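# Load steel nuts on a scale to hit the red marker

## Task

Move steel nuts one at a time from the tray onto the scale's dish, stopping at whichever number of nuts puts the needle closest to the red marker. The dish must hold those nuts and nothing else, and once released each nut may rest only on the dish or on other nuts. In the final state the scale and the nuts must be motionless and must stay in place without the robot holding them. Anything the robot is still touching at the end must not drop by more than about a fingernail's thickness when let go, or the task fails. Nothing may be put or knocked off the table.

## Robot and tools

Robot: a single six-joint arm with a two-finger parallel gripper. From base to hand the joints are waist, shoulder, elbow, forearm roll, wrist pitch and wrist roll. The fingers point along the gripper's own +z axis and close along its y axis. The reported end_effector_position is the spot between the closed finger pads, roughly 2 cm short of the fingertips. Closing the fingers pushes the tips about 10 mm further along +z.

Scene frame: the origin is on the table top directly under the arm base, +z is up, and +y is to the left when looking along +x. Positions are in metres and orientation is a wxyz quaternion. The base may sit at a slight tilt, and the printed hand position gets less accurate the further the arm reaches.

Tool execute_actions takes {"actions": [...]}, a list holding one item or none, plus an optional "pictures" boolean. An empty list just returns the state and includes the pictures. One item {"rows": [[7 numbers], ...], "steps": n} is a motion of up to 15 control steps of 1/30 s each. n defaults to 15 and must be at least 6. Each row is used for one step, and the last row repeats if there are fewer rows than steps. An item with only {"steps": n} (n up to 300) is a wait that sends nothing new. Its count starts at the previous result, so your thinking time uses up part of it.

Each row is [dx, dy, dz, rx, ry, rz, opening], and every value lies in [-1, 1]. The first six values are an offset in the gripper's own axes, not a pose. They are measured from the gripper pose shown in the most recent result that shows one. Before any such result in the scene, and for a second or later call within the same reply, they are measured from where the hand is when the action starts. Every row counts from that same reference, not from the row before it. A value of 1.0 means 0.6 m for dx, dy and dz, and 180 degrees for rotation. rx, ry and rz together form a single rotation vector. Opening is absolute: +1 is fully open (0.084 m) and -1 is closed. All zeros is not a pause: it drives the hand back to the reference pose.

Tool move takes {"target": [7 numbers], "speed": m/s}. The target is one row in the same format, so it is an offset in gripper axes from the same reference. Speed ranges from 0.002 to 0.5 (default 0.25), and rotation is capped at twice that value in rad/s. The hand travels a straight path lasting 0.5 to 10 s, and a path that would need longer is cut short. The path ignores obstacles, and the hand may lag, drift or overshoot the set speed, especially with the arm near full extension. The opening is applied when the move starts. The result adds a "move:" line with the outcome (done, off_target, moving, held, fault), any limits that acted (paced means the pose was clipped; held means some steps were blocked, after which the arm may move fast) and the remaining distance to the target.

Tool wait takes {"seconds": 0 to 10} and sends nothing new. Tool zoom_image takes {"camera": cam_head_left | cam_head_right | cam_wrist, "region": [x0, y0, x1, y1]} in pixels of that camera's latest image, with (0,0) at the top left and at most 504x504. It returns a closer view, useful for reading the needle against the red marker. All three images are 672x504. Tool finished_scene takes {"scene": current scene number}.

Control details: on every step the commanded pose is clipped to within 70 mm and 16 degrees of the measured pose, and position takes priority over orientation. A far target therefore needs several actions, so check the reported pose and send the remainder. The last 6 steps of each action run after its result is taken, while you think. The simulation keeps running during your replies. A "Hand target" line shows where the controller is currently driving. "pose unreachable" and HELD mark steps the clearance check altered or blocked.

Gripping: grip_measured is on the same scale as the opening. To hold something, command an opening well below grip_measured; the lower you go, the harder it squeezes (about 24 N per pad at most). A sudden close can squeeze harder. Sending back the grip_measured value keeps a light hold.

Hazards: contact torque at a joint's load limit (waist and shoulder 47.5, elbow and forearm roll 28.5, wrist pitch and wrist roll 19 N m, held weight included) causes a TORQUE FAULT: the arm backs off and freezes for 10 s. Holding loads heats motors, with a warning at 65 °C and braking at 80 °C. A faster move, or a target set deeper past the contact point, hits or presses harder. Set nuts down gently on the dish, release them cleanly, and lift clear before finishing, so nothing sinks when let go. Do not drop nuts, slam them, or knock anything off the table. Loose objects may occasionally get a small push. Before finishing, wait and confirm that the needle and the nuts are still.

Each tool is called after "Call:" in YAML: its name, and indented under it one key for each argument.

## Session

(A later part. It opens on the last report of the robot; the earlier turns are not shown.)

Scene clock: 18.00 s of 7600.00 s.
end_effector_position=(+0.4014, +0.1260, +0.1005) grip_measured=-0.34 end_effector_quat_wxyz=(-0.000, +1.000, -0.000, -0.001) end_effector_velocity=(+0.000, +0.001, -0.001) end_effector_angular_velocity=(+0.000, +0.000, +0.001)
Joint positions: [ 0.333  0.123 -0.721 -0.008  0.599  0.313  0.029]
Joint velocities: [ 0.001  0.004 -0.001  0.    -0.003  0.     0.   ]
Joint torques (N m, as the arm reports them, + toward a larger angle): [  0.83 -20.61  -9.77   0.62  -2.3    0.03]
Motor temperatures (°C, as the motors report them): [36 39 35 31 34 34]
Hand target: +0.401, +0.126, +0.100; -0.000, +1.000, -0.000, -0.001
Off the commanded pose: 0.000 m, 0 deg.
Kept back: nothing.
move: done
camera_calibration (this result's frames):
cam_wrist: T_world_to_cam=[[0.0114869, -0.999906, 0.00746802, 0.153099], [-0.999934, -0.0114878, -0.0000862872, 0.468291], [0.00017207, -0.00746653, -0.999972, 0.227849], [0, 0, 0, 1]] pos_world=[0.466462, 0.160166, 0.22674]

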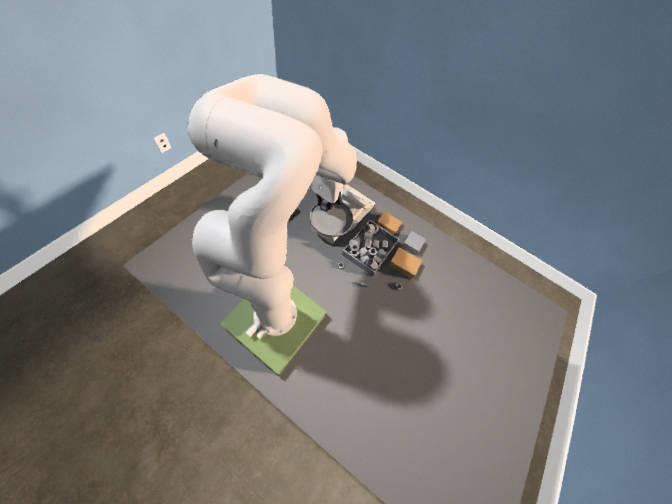

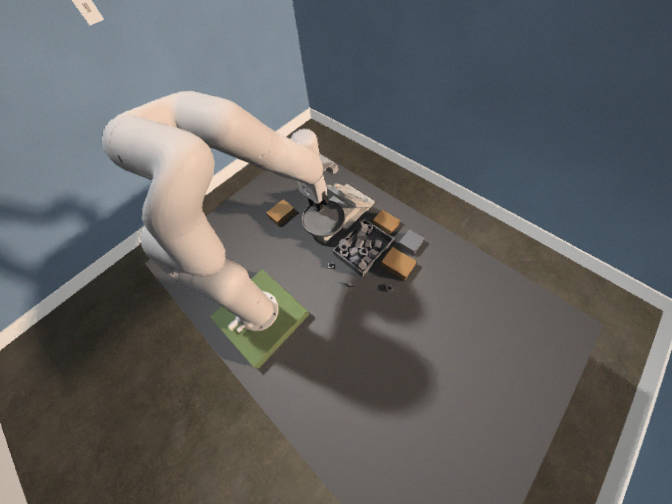

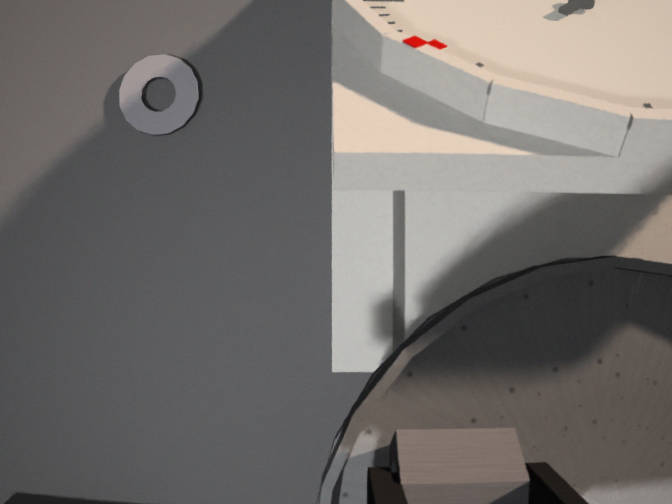

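Call:
move:
  target: [0,0,0.004,0,0,0,-0.65]
  speed: 0.012

Scene clock: 18.93 s of 7600.00 s.
end_effector_position=(+0.4016, +0.1261, +0.0985) grip_measured=-0.34 end_effector_quat_wxyz=(-0.000, +1.000, -0.000, -0.000) end_effector_velocity=(+0.001, +0.000, -0.001) end_effector_angular_velocity=(+0.001, -0.002, -0.000)
Joint positions: [ 0.333  0.128 -0.721 -0.008  0.592  0.314  0.029]
Joint velocities: [-0.     0.003 -0.     0.    -0.005 -0.     0.   ]
Joint torques (N m, as the arm reports them, + toward a larger angle): [  1.03 -18.95  -9.21   0.27  -2.11  -0.05]
Motor temperatures (°C, as the motors report them): [36 39 35 31 34 34]
Hand target: +0.401, +0.126, +0.098; -0.000, +1.000, -0.000, -0.001
Off the commanded pose: 0.000 m, 0 deg.
Kept back: nothing.
move: done
camera_calibration (this result's frames):
cam_wrist: T_world_to_cam=[[0.0114712, -0.999908, 0.00723559, 0.153218], [-0.999934, -0.0114774, -0.000812255, 0.46861], [0.000895226, -0.0072258, -0.999973, 0.22549], [0, 0, 0, 1]] pos_world=[0.466619, 0.160212, 0.224756]

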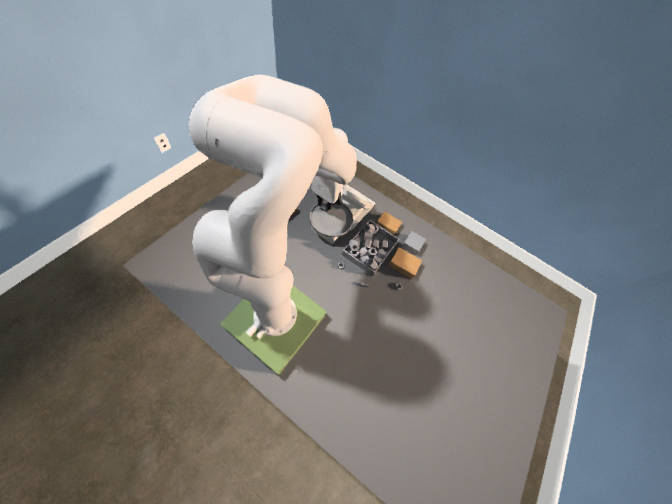

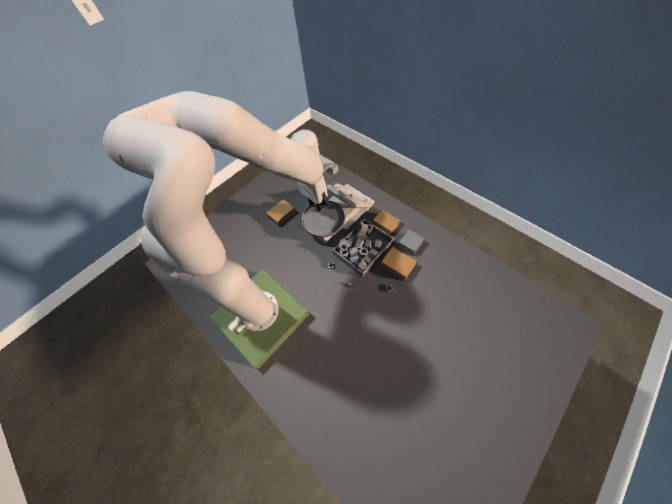

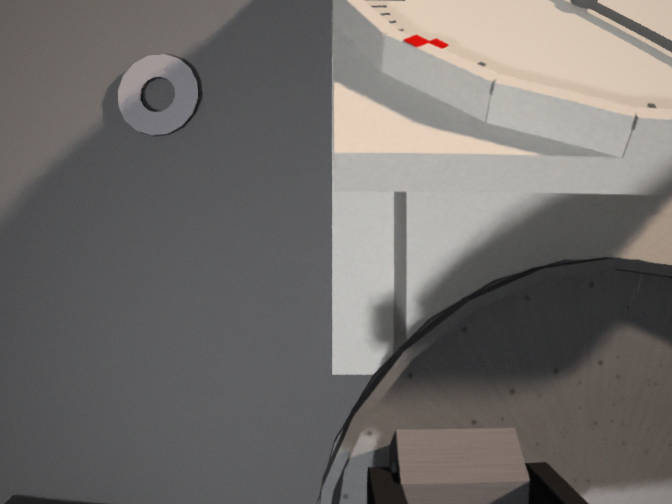

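Call:
execute_actions:
  actions:
    - {"rows": [[0,0,-0.0007,0,0,0,-0.65],[0,0,-0.0014,0,0,0,-0.65],[0,0,-0.002,0,0,0,-0.65],[0,0,-0.002,0,0,0,-0.65],[0,0,-0.002,0,0,0,-0.65],[0,0,-0.002,0,0,0,-0.65],[0,0,-0.002,0,0,0,-0.22]], "steps": 15}

Call:
move:
  target: [0,0,-0.045,0,0,0,-0.22]
  speed: 0.08

Scene clock: 19.43 s of 7600.00 s.
end_effector_position=(+0.4015, +0.1261, +0.0993) grip_measured=-0.31 end_effector_quat_wxyz=(-0.000, +1.000, -0.000, -0.000) end_effector_velocity=(-0.002, -0.000, +0.001) end_effector_angular_velocity=(-0.002, +0.004, +0.002)
Joint positions: [ 0.333  0.126 -0.721 -0.008  0.595  0.314  0.031]
Joint velocities: [ 0.001 -0.005  0.002 -0.002  0.008  0.     0.053]
Joint torques (N m, as the arm reports them, + toward a larger angle): [  0.64 -19.24  -9.32   0.47  -1.89   0.  ]
Motor temperatures (°C, as the motors report them): [36 39 35 31 34 34]
Steps of this call (steps 1 to 6: nothing new was sent; steps 7 to 15: the first 9 steps of this action). Readings (end_effector_position):
7: (+0.4016, +0.1261, +0.0983)
8: (+0.4015, +0.1261, +0.0984)
10: (+0.4015, +0.1261, +0.0987)
14: (+0.4015, +0.1261, +0.0993)
15: the state above

Scene clock: 20.57 s of 7600.00 s.
end_effector_position=(+0.4014, +0.1259, +0.1261) grip_measured=-0.24 end_effector_quat_wxyz=(-0.000, +1.000, -0.000, -0.001) end_effector_velocity=(+0.000, +0.000, +0.002) end_effector_angular_velocity=(+0.000, +0.000, +0.000)
Joint positions: [ 0.333  0.059 -0.735 -0.008  0.677  0.313  0.034]
Joint velocities: [ 0.    -0.003 -0.002  0.001  0.005 -0.    -0.   ]
Joint torques (N m, as the arm reports them, + toward a larger angle): [  0.98 -19.14 -10.22   0.39  -2.25   0.01]
Motor temperatures (°C, as the motors report them): [36 39 35 31 34 34]
Hand target: +0.402, +0.126, +0.126; -0.000, +1.000, -0.000, -0.000
Off your previous action's commanded pose: 0.000 m, 0 deg at its last step (step 6 of this call).
Off the commanded pose: 0.000 m, 0 deg.
Kept back: nothing.
move: done
camera_calibration (this result's frames):
cam_wrist: T_world_to_cam=[[0.0113715, -0.999906, 0.00760681, 0.152835], [-0.999935, -0.0113726, -0.000105783, 0.468319], [0.000192282, -0.00760511, -0.999971, 0.253508], [0, 0, 0, 1]] pos_world=[0.466502, 0.160074, 0.252388]

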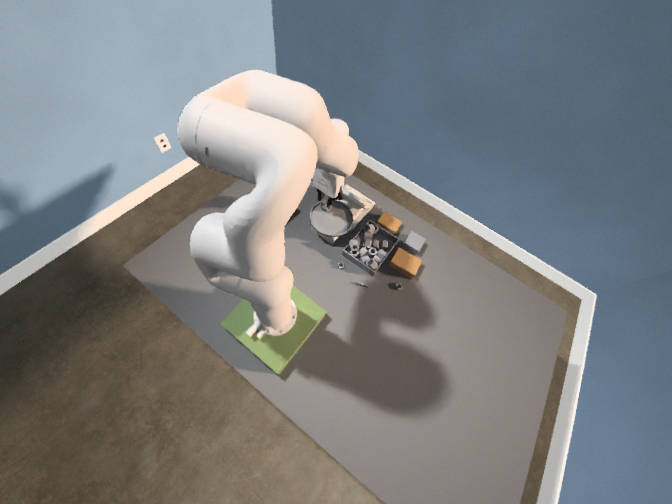

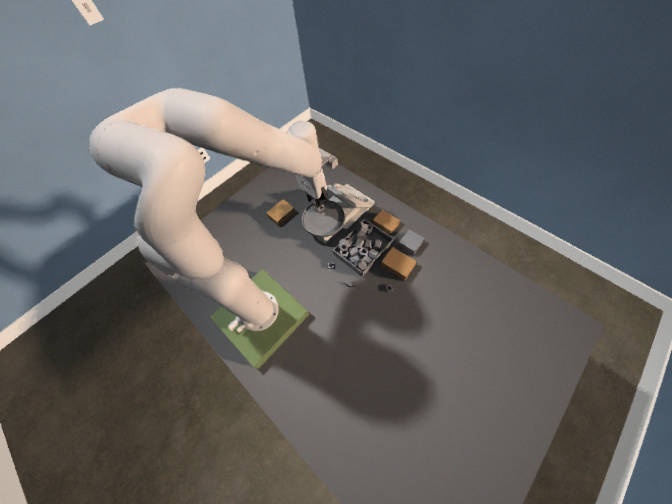

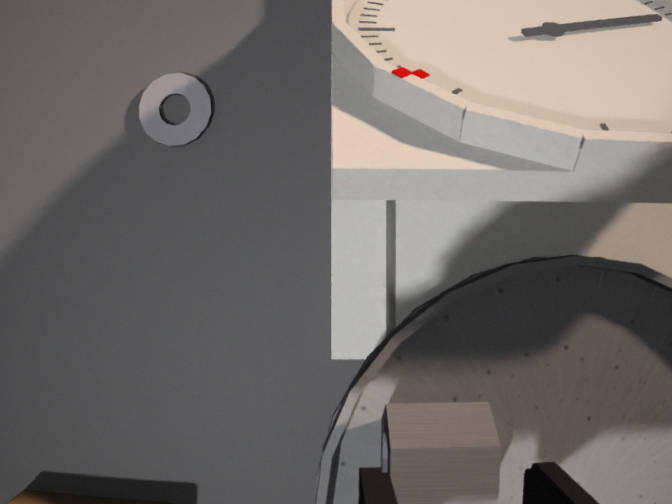

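Call:
execute_actions:
  actions: []

Scene clock: 21.30 s of 7600.00 s.
end_effector_position=(+0.4015, +0.1259, +0.1265) grip_measured=-0.24 end_effector_quat_wxyz=(-0.000, +1.000, -0.000, -0.000) end_effector_velocity=(-0.001, -0.000, -0.001) end_effector_angular_velocity=(-0.000, +0.002, -0.000)
Joint positions: [ 0.333  0.058 -0.735 -0.008  0.677  0.313  0.034]
Joint velocities: [ 0.     0.001  0.001  0.001 -0.    -0.    -0.   ]
Joint torques (N m, as the arm reports them, + toward a larger angle): [  1.   -19.21  -9.71   0.41  -1.99   0.04]
Motor temperatures (°C, as the motors report them): [36 39 35 31 34 34]
Hand target: +0.402, +0.126, +0.126; -0.000, +1.000, -0.000, -0.000
Off the commanded pose: 0.000 m, 0 deg.
Kept back: nothing.
Steps of this call (steps 1 to 22: nothing new was sent). Readings (end_effector_position):
1: (+0.4014, +0.1259, +0.1262)
2: (+0.4014, +0.1259, +0.1263)
4: (+0.4015, +0.1259, +0.1263)
8: (+0.4015, +0.1259, +0.1264)
22: the state above
camera_calibration (this result's frames):
cam_wrist: T_world_to_cam=[[0.0113701, -0.999907, 0.00748015, 0.152891], [-0.999935, -0.0113744, -0.000528339, 0.468512], [0.000613372, -0.00747366, -0.999972, 0.253674], [0, 0, 0, 1]] pos_world=[0.466588, 0.160102, 0.252771]

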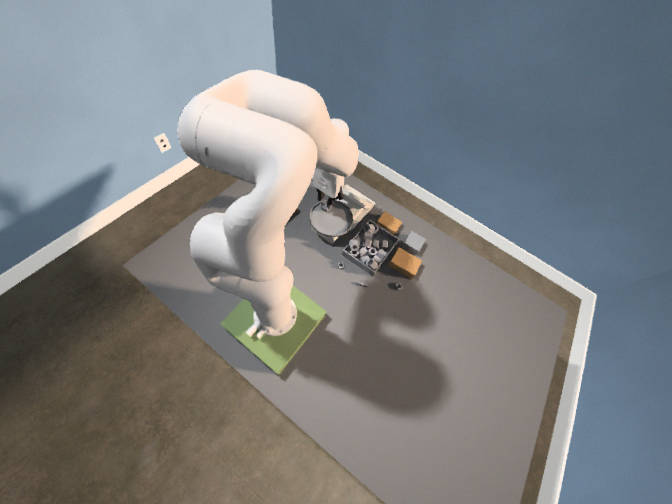

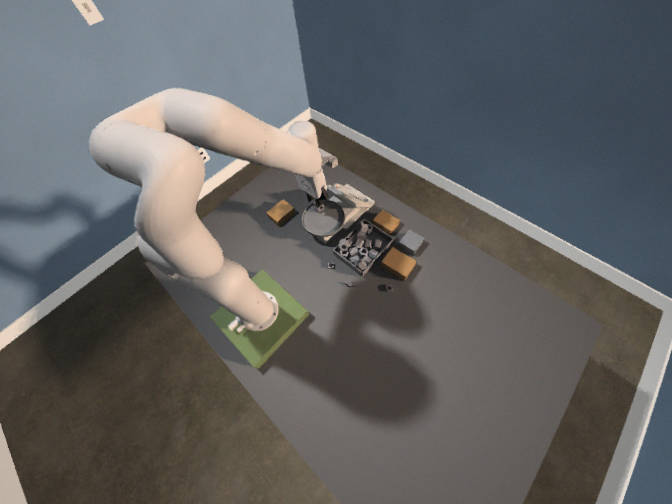

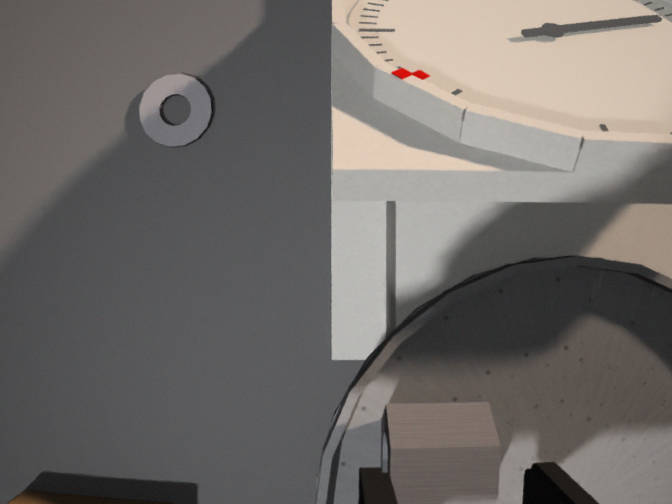

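Call:
move:
  target: [0.0725, 0.425, 0.0275, 0, 0, 0.356, -0.22]
  speed: 0.35

Scene clock: 23.80 s of 7600.00 s.
end_effector_position=(+0.4439, -0.1282, +0.1093) grip_measured=-0.24 end_effector_quat_wxyz=(-0.001, +0.848, -0.530, -0.001) end_effector_velocity=(+0.001, -0.003, -0.000) end_effector_angular_velocity=(-0.001, -0.000, -0.009)
Joint positions: [-0.253  0.212 -0.882 -0.004  0.669  0.841  0.034]
Joint velocities: [-0.005  0.004 -0.005 -0.001 -0.     0.005 -0.   ]
Joint torques (N m, as the arm reports them, + toward a larger angle): [  0.91 -22.21  -9.96   0.54  -2.07  -0.02]
Motor temperatures (°C, as the motors report them): [36 39 35 31 34 34]
Hand target: +0.444, -0.129, +0.109; -0.001, +0.848, -0.531, -0.001
Off the commanded pose: 0.001 m, 0 deg.
Kept back: nothing.
move: done
camera_calibration (this result's frames):
cam_wrist: T_world_to_cam=[[-0.893856, -0.448278, 0.00826925, 0.37088], [-0.44828, 0.893892, 0.0017938, 0.378917], [-0.00819594, -0.00210354, -0.999964, 0.239148], [0, 0, 0, 1]] pos_world=[0.503334, -0.17195, 0.235393]

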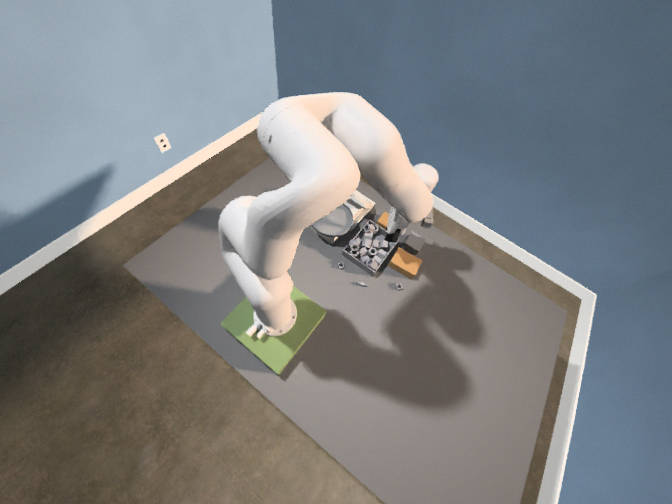

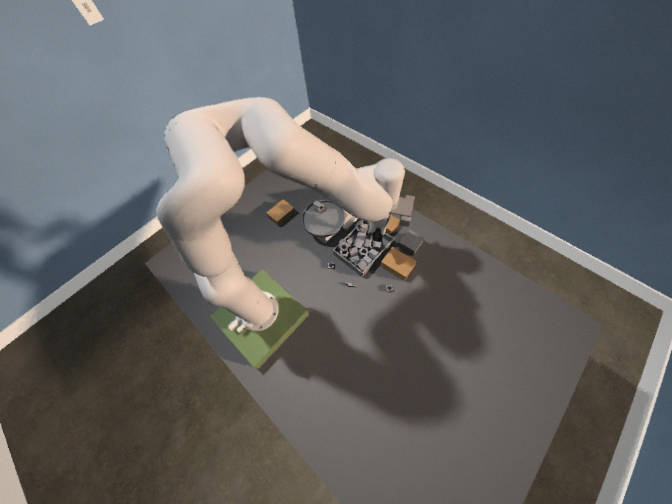

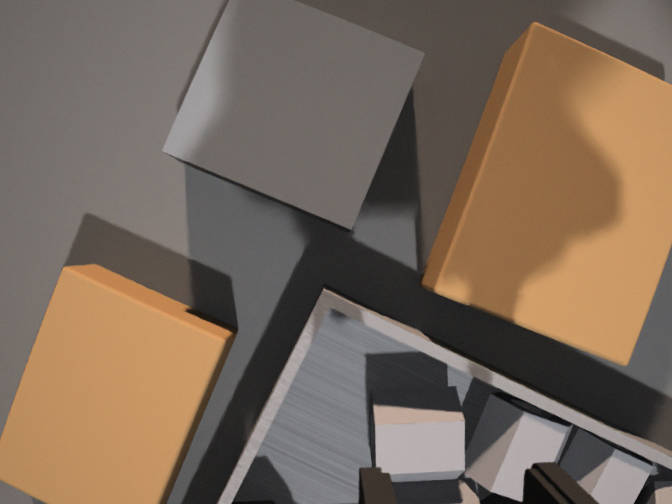

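Call:
move:
  target: [0.002, -0.005, 0.088, 0, 0, 0, -0.22]
  speed: 0.15

Scene clock: 25.00 s of 7600.00 s.
end_effector_position=(+0.4473, -0.1278, +0.0570) grip_measured=-0.24 end_effector_quat_wxyz=(-0.001, +0.848, -0.530, -0.001) end_effector_velocity=(-0.002, +0.001, -0.003) end_effector_angular_velocity=(+0.000, +0.006, +0.004)
Joint positions: [-0.251  0.348 -0.884 -0.005  0.534  0.844  0.034]
Joint velocities: [ 0.001  0.006  0.002 -0.003 -0.002 -0.     0.   ]
Joint torques (N m, as the arm reports them, + toward a larger angle): [  0.73 -23.19  -8.87   0.44  -2.07   0.03]
Motor temperatures (°C, as the motors report them): [36 39 35 31 34 34]
Hand target: +0.447, -0.128, +0.057; -0.001, +0.848, -0.530, -0.001
Off the commanded pose: 0.001 m, 0 deg.
Kept back: nothing.
move: done
camera_calibration (this result's frames):
cam_wrist: T_world_to_cam=[[-0.893791, -0.44842, 0.00753742, 0.374564], [-0.448423, 0.89382, 0.00143722, 0.380245], [-0.00738158, -0.00209538, -0.999971, 0.186554], [0, 0, 0, 1]] pos_world=[0.50667, -0.171518, 0.183179]

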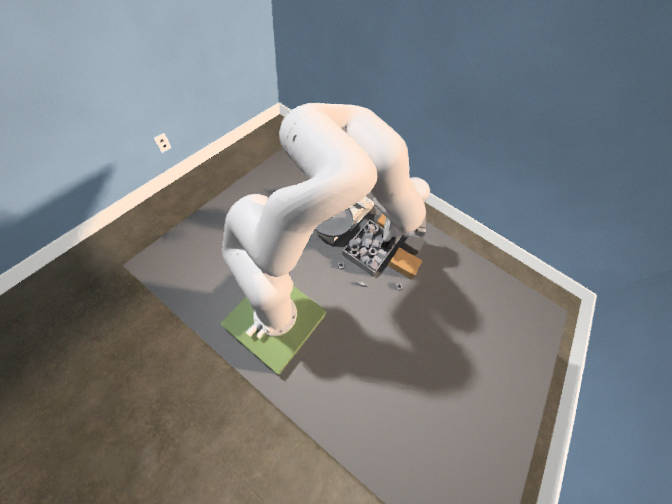

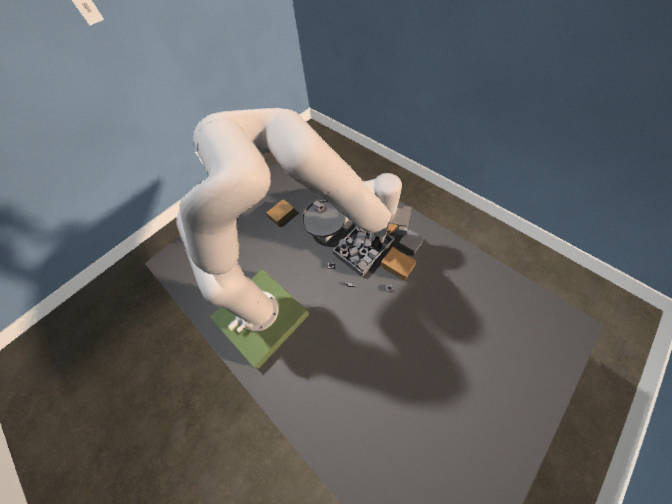

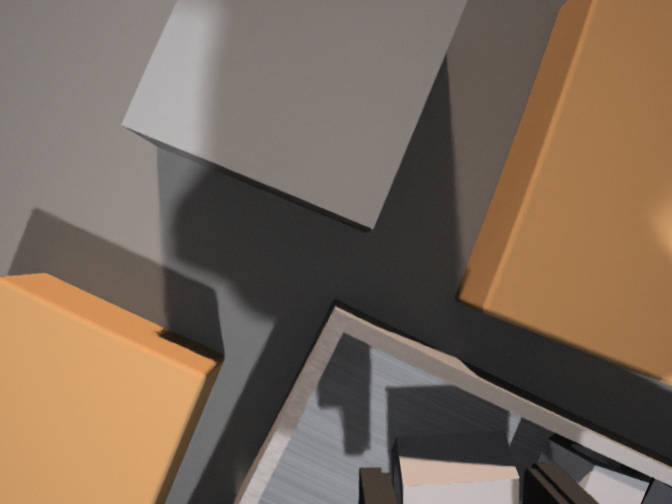

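Call:
move:
  target: [0.004, 0.0008, 0.0225, 0, 0, 0, -0.22]
  speed: 0.03

Call:
move:
  target: [0, 0, 0, 0, 0, 0, -0.65]
  speed: 0.03

Scene clock: 26.00 s of 7600.00 s.
end_effector_position=(+0.4481, -0.1301, +0.0438) grip_measured=-0.24 end_effector_quat_wxyz=(-0.001, +0.848, -0.530, -0.001) end_effector_velocity=(+0.002, -0.001, -0.001) end_effector_angular_velocity=(-0.003, -0.005, +0.001)
Joint positions: [-0.256  0.386 -0.89  -0.005  0.502  0.839  0.034]
Joint velocities: [-0.001  0.004 -0.002 -0.002 -0.008 -0.    -0.   ]
Joint torques (N m, as the arm reports them, + toward a larger angle): [  0.65 -23.68  -8.33   0.31  -1.88  -0.08]
Motor temperatures (°C, as the motors report them): [36 39 35 31 34 34]
Hand target: +0.448, -0.130, +0.044; -0.001, +0.848, -0.530, -0.001
Off the commanded pose: 0.000 m, 0 deg.
Kept back: nothing.
move: done
camera_calibration (this result's frames):
cam_wrist: T_world_to_cam=[[-0.893771, -0.448466, 0.00719807, 0.374313], [-0.448469, 0.893797, 0.00122717, 0.382679], [-0.00698397, -0.0021313, -0.999973, 0.173165], [0, 0, 0, 1]] pos_world=[0.507379, -0.173802, 0.169996]

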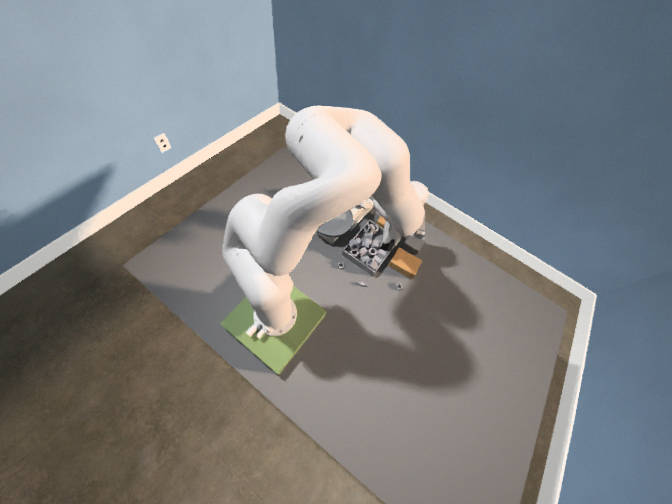

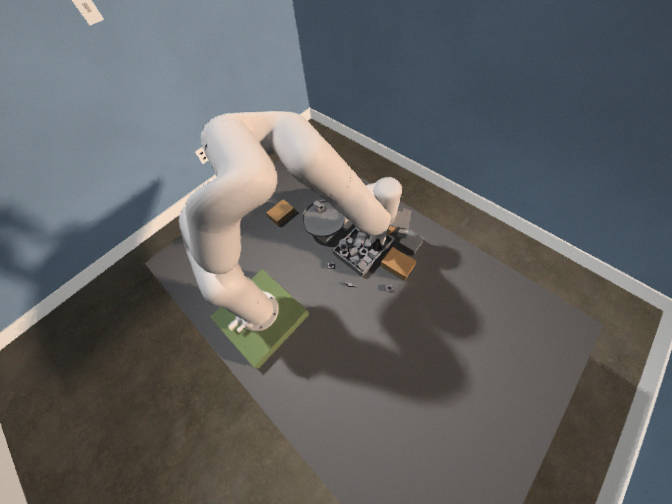

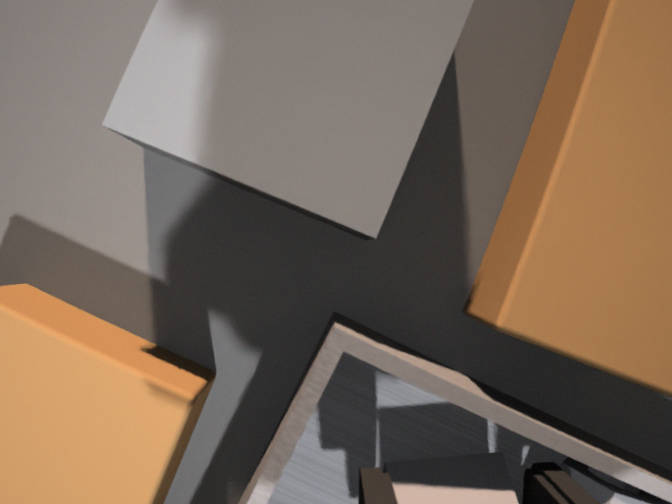

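Scene clock: 26.50 s of 7600.00 s.
end_effector_position=(+0.4481, -0.1301, +0.0438) grip_measured=-0.34 end_effector_quat_wxyz=(-0.001, +0.848, -0.530, -0.001) end_effector_velocity=(-0.000, +0.000, +0.000) end_effector_angular_velocity=(+0.000, +0.001, +0.001)
Joint positions: [-0.256  0.386 -0.89  -0.005  0.502  0.839  0.029]
Joint velocities: [ 0.001 -0.     0.    -0.     0.001 -0.    -0.   ]
Joint torques (N m, as the arm reports them, + toward a larger angle): [  0.85 -23.39  -8.37   0.42  -1.9    0.04]
Motor temperatures (°C, as the motors report them): [36 39 35 31 34 34]
Hand target: +0.448, -0.130, +0.044; -0.001, +0.848, -0.530, -0.001
Off the commanded pose: 0.000 m, 0 deg.
Kept back: nothing.
move: done
camera_calibration (this result's frames):
cam_wrist: T_world_to_cam=[[-0.893776, -0.448456, 0.00717937, 0.374319], [-0.44846, 0.893802, 0.00120675, 0.382688], [-0.00695811, -0.0021411, -0.999973, 0.173159], [0, 0, 0, 1]] pos_world=[0.507382, -0.173811, 0.170005]

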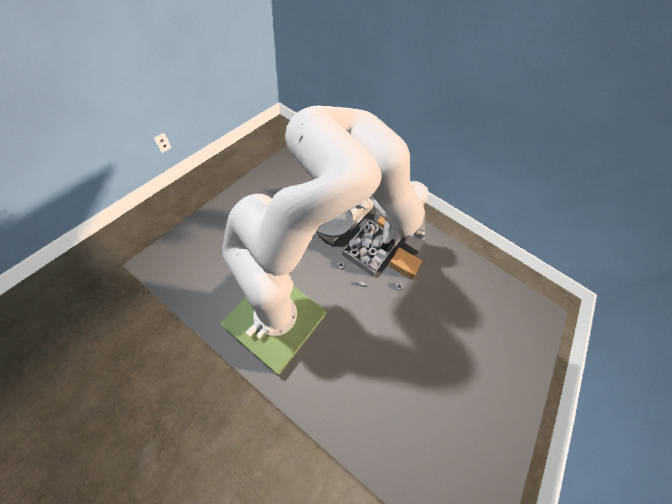

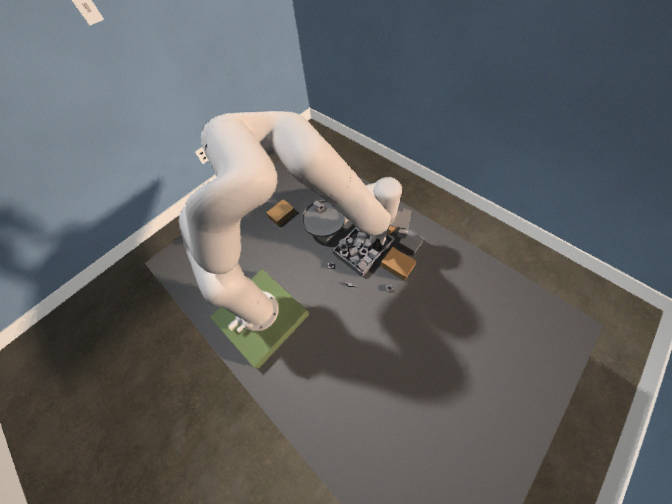

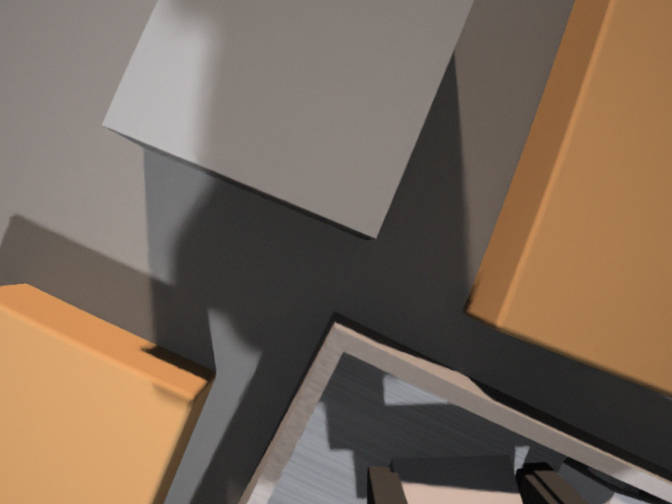

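Call:
move:
  target: [0, 0, -0.11, 0, 0, 0, -0.65]
  speed: 0.2

Call:
move:
  target: [-0.328, -0.14, -0.067, 0, 0, -0.356, -0.65]
  speed: 0.35

Scene clock: 27.73 s of 7600.00 s.
end_effector_position=(+0.4477, -0.1303, +0.1091) grip_measured=-0.34 end_effector_quat_wxyz=(-0.001, +0.848, -0.530, -0.001) end_effector_velocity=(+0.001, -0.001, +0.004) end_effector_angular_velocity=(-0.000, -0.004, -0.002)
Joint positions: [-0.255  0.224 -0.899 -0.004  0.673  0.839  0.029]
Joint velocities: [-0.001 -0.008 -0.004  0.001  0.007 -0.    -0.   ]
Joint torques (N m, as the arm reports them, + toward a larger angle): [  1.03 -22.77 -10.22   0.37  -2.26   0.01]
Motor temperatures (°C, as the motors report them): [36 39 35 31 34 34]
Hand target: +0.448, -0.130, +0.110; -0.001, +0.848, -0.530, -0.001
Off the commanded pose: 0.001 m, 0 deg.
Kept back: nothing.
move: done
camera_calibration (this result's frames):
cam_wrist: T_world_to_cam=[[-0.893861, -0.448271, 0.00816696, 0.373359], [-0.448273, 0.893895, 0.00170593, 0.382514], [-0.00806512, -0.00213616, -0.999965, 0.238924], [0, 0, 0, 1]] pos_world=[0.507128, -0.174051, 0.235214]

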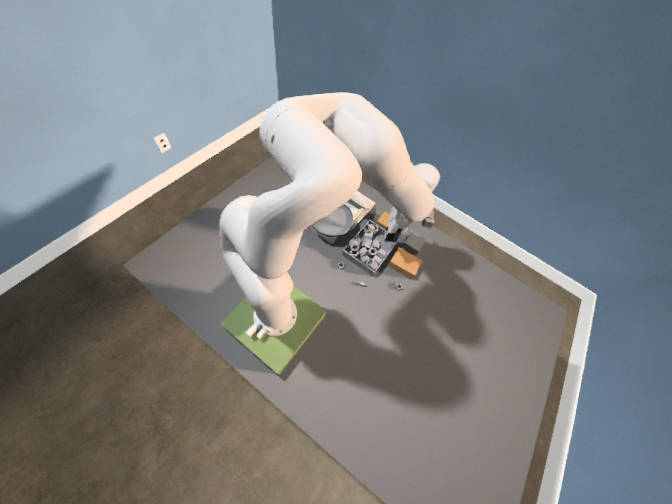

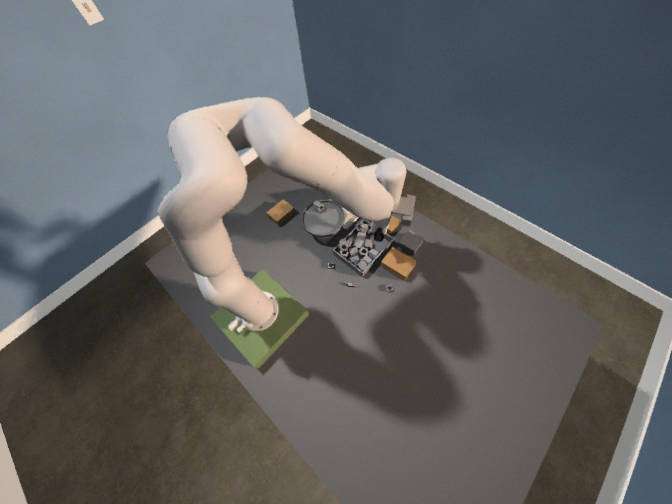

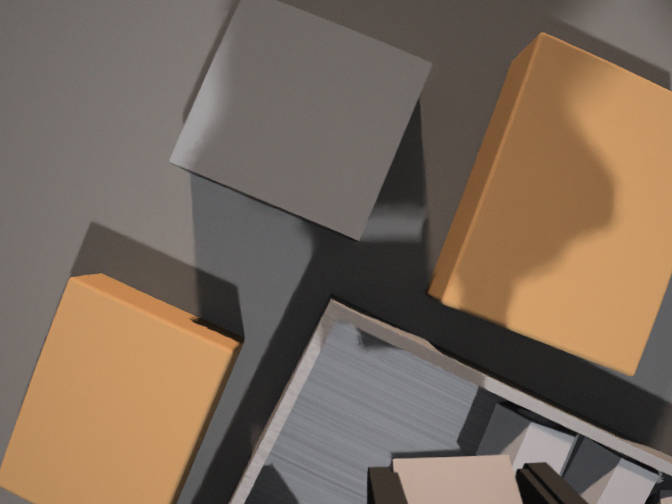

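Scene clock: 29.87 s of 7600.00 s.
end_effector_position=(+0.4379, +0.0824, +0.1498) grip_measured=-0.34 end_effector_quat_wxyz=(-0.000, +1.000, -0.000, -0.000) end_effector_velocity=(+0.000, +0.002, +0.001) end_effector_angular_velocity=(+0.001, -0.001, +0.011)
Joint positions: [ 0.216  0.081 -0.846 -0.007  0.766  0.195  0.029]
Joint velocities: [ 0.005 -0.001 -0.003  0.002  0.003 -0.007  0.   ]
Joint torques (N m, as the arm reports them, + toward a larger angle): [  1.2  -20.96 -10.75   0.25  -2.22   0.13]
Motor temperatures (°C, as the motors report them): [36 39 35 31 34 34]
Hand target: +0.438, +0.083, +0.150; -0.000, +1.000, +0.000, -0.000
Off the commanded pose: 0.001 m, 0 deg.
Kept back: nothing.
move: done
camera_calibration (this result's frames):
cam_wrist: T_world_to_cam=[[0.0109637, -0.999913, 0.00738324, 0.10897], [-0.99994, -0.0109667, -0.000375535, 0.504306], [0.000456472, -0.00737868, -0.999973, 0.276709], [0, 0, 0, 1]] pos_world=[0.502954, 0.116533, 0.276087]

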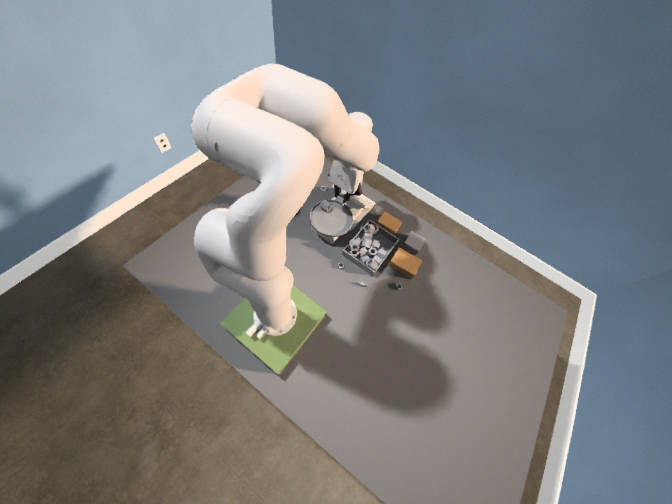

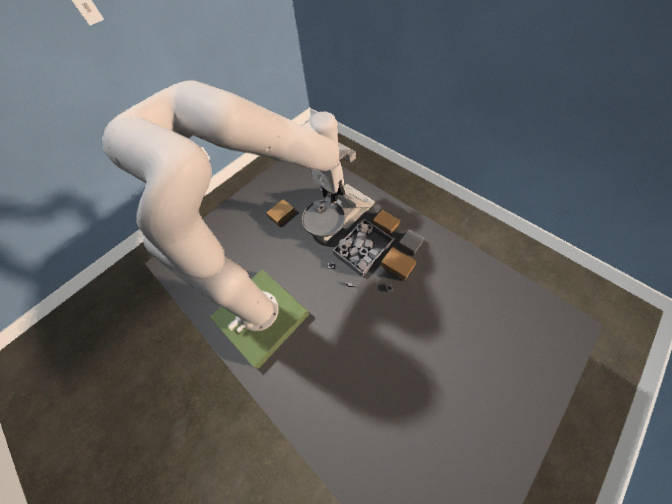

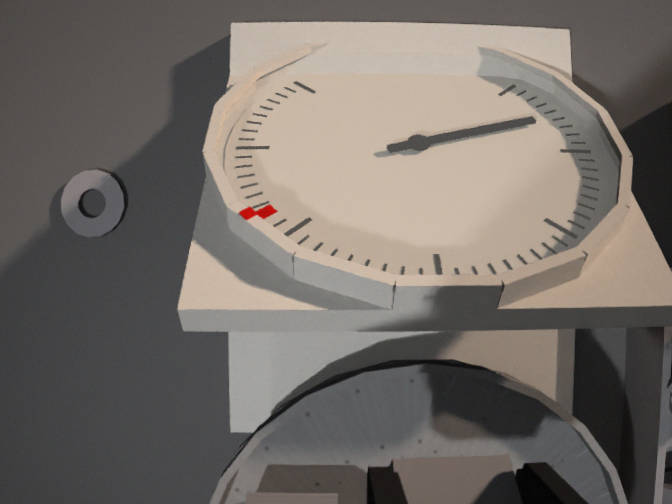

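Call:
zoom_image:
  camera: "cam_wrist"
  region: [370, 60, 630, 200]

Region (370, 60, 630, 200) of cam_wrist's 672x504 image, scaled by 1.938, with more detail than that image has; it fills the top 271 rows of this view, and the rest is white.

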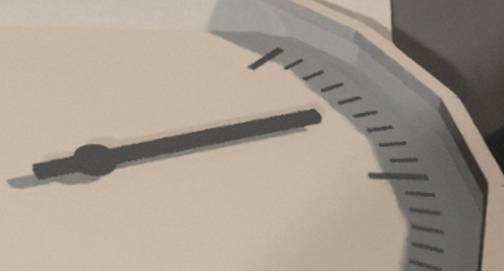

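Call:
move:
  target: [0, -0.002, 0.077, 0, 0, 0, -0.65]
  speed: 0.15

Call:
move:
  target: [0, 0, 0.007, 0, 0, 0, -0.65]
  speed: 0.012

Scene clock: 32.93 s of 7600.00 s.
end_effector_position=(+0.4381, +0.0838, +0.1042) grip_measured=-0.34 end_effector_quat_wxyz=(-0.001, +1.000, -0.000, -0.000) end_effector_velocity=(-0.001, +0.000, -0.003) end_effector_angular_velocity=(-0.000, +0.002, -0.000)
Joint positions: [ 0.218  0.182 -0.817 -0.008  0.634  0.198  0.029]
Joint velocities: [ 0.     0.006  0.002 -0.    -0.007  0.001 -0.   ]
Joint torques (N m, as the arm reports them, + toward a larger angle): [  0.94 -21.64 -10.22   0.29  -2.35  -0.1 ]
Motor temperatures (°C, as the motors report them): [36 39 35 31 34 34]
Hand target: +0.438, +0.084, +0.104; -0.000, +1.000, -0.000, -0.000
Off the commanded pose: 0.001 m, 0 deg.
Kept back: nothing.
move: done
camera_calibration (this result's frames):
cam_wrist: T_world_to_cam=[[0.011145, -0.999913, 0.00703042, 0.110674], [-0.999937, -0.0111533, -0.00113656, 0.504592], [0.00121487, -0.00701731, -0.999975, 0.230731], [0, 0, 0, 1]] pos_world=[0.503046, 0.117911, 0.230521]

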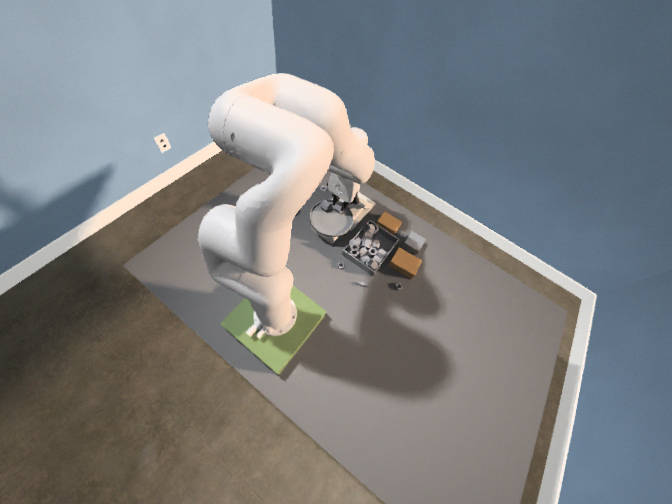

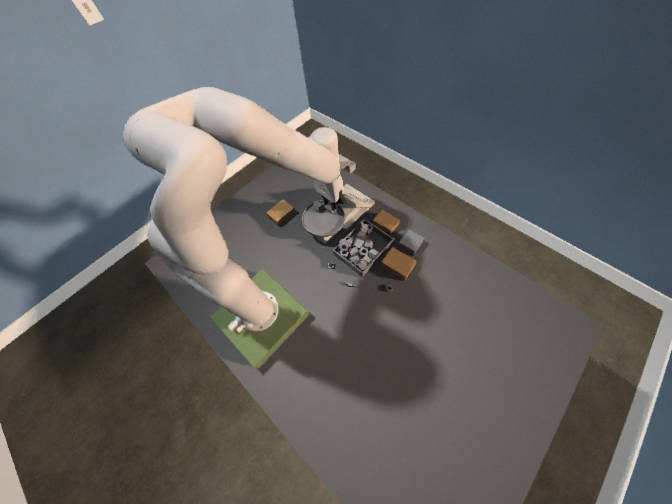

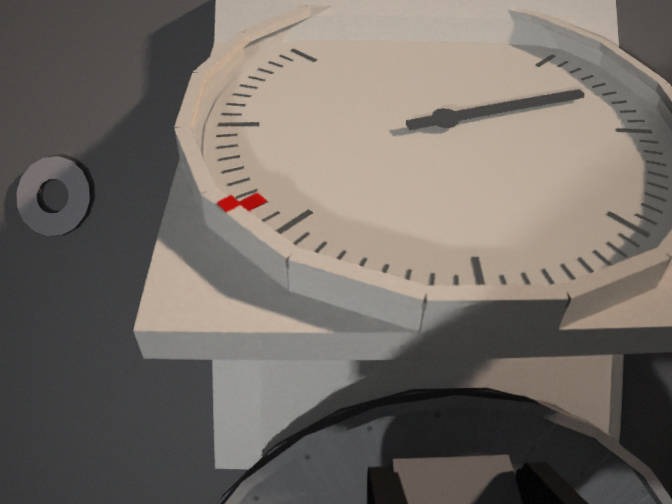

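Scene clock: 33.63 s of 7600.00 s.
end_effector_position=(+0.4384, +0.0839, +0.1006) grip_measured=-0.34 end_effector_quat_wxyz=(-0.001, +1.000, -0.000, +0.000) end_effector_velocity=(-0.001, +0.000, -0.003) end_effector_angular_velocity=(+0.000, +0.003, -0.000)
Joint positions: [ 0.218  0.192 -0.816 -0.008  0.623  0.198  0.029]
Joint velocities: [ 0.001  0.005  0.002  0.001 -0.004 -0.     0.   ]
Joint torques (N m, as the arm reports them, + toward a larger angle): [  0.99 -19.98  -9.15   0.46  -2.28  -0.05]
Motor temperatures (°C, as the motors report them): [36 39 35 31 34 34]
Hand target: +0.438, +0.084, +0.100; -0.001, +1.000, -0.000, -0.000
Off the commanded pose: 0.001 m, 0 deg.
Kept back: nothing.
move: done
camera_calibration (this result's frames):
cam_wrist: T_world_to_cam=[[0.0111461, -0.999915, 0.00683327, 0.110791], [-0.999935, -0.0111608, -0.00212097, 0.50502], [0.00219706, -0.00680919, -0.999974, 0.226646], [0, 0, 0, 1]] pos_world=[0.503255, 0.117962, 0.226955]

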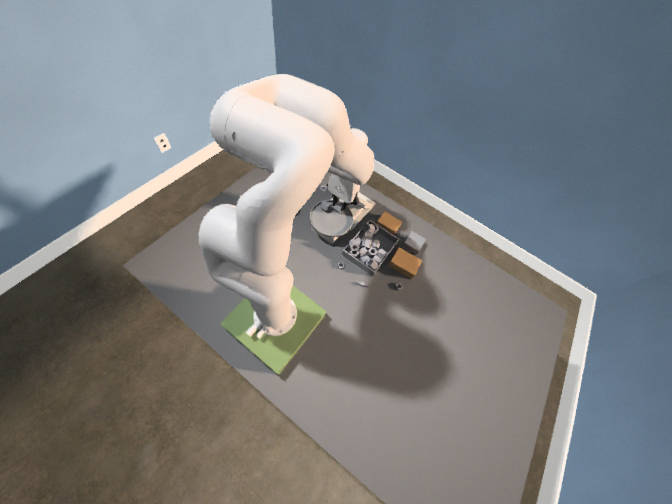

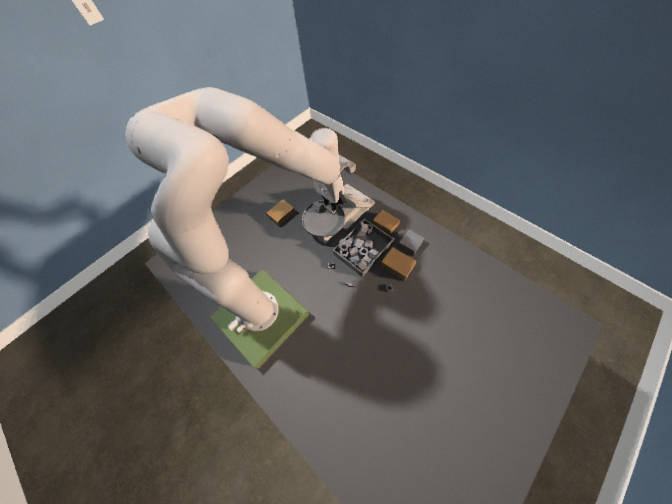

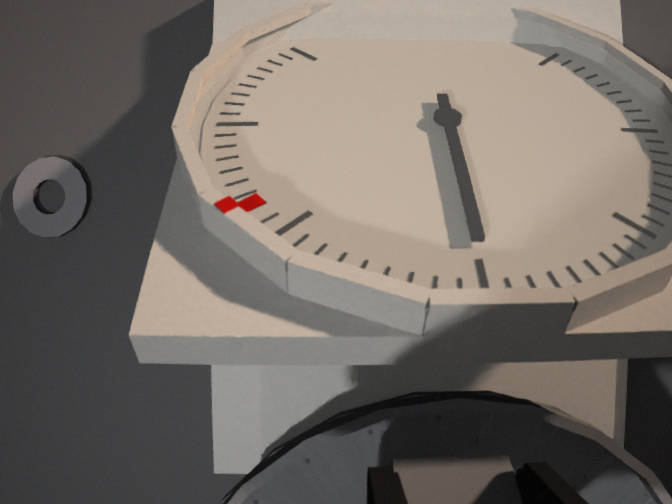

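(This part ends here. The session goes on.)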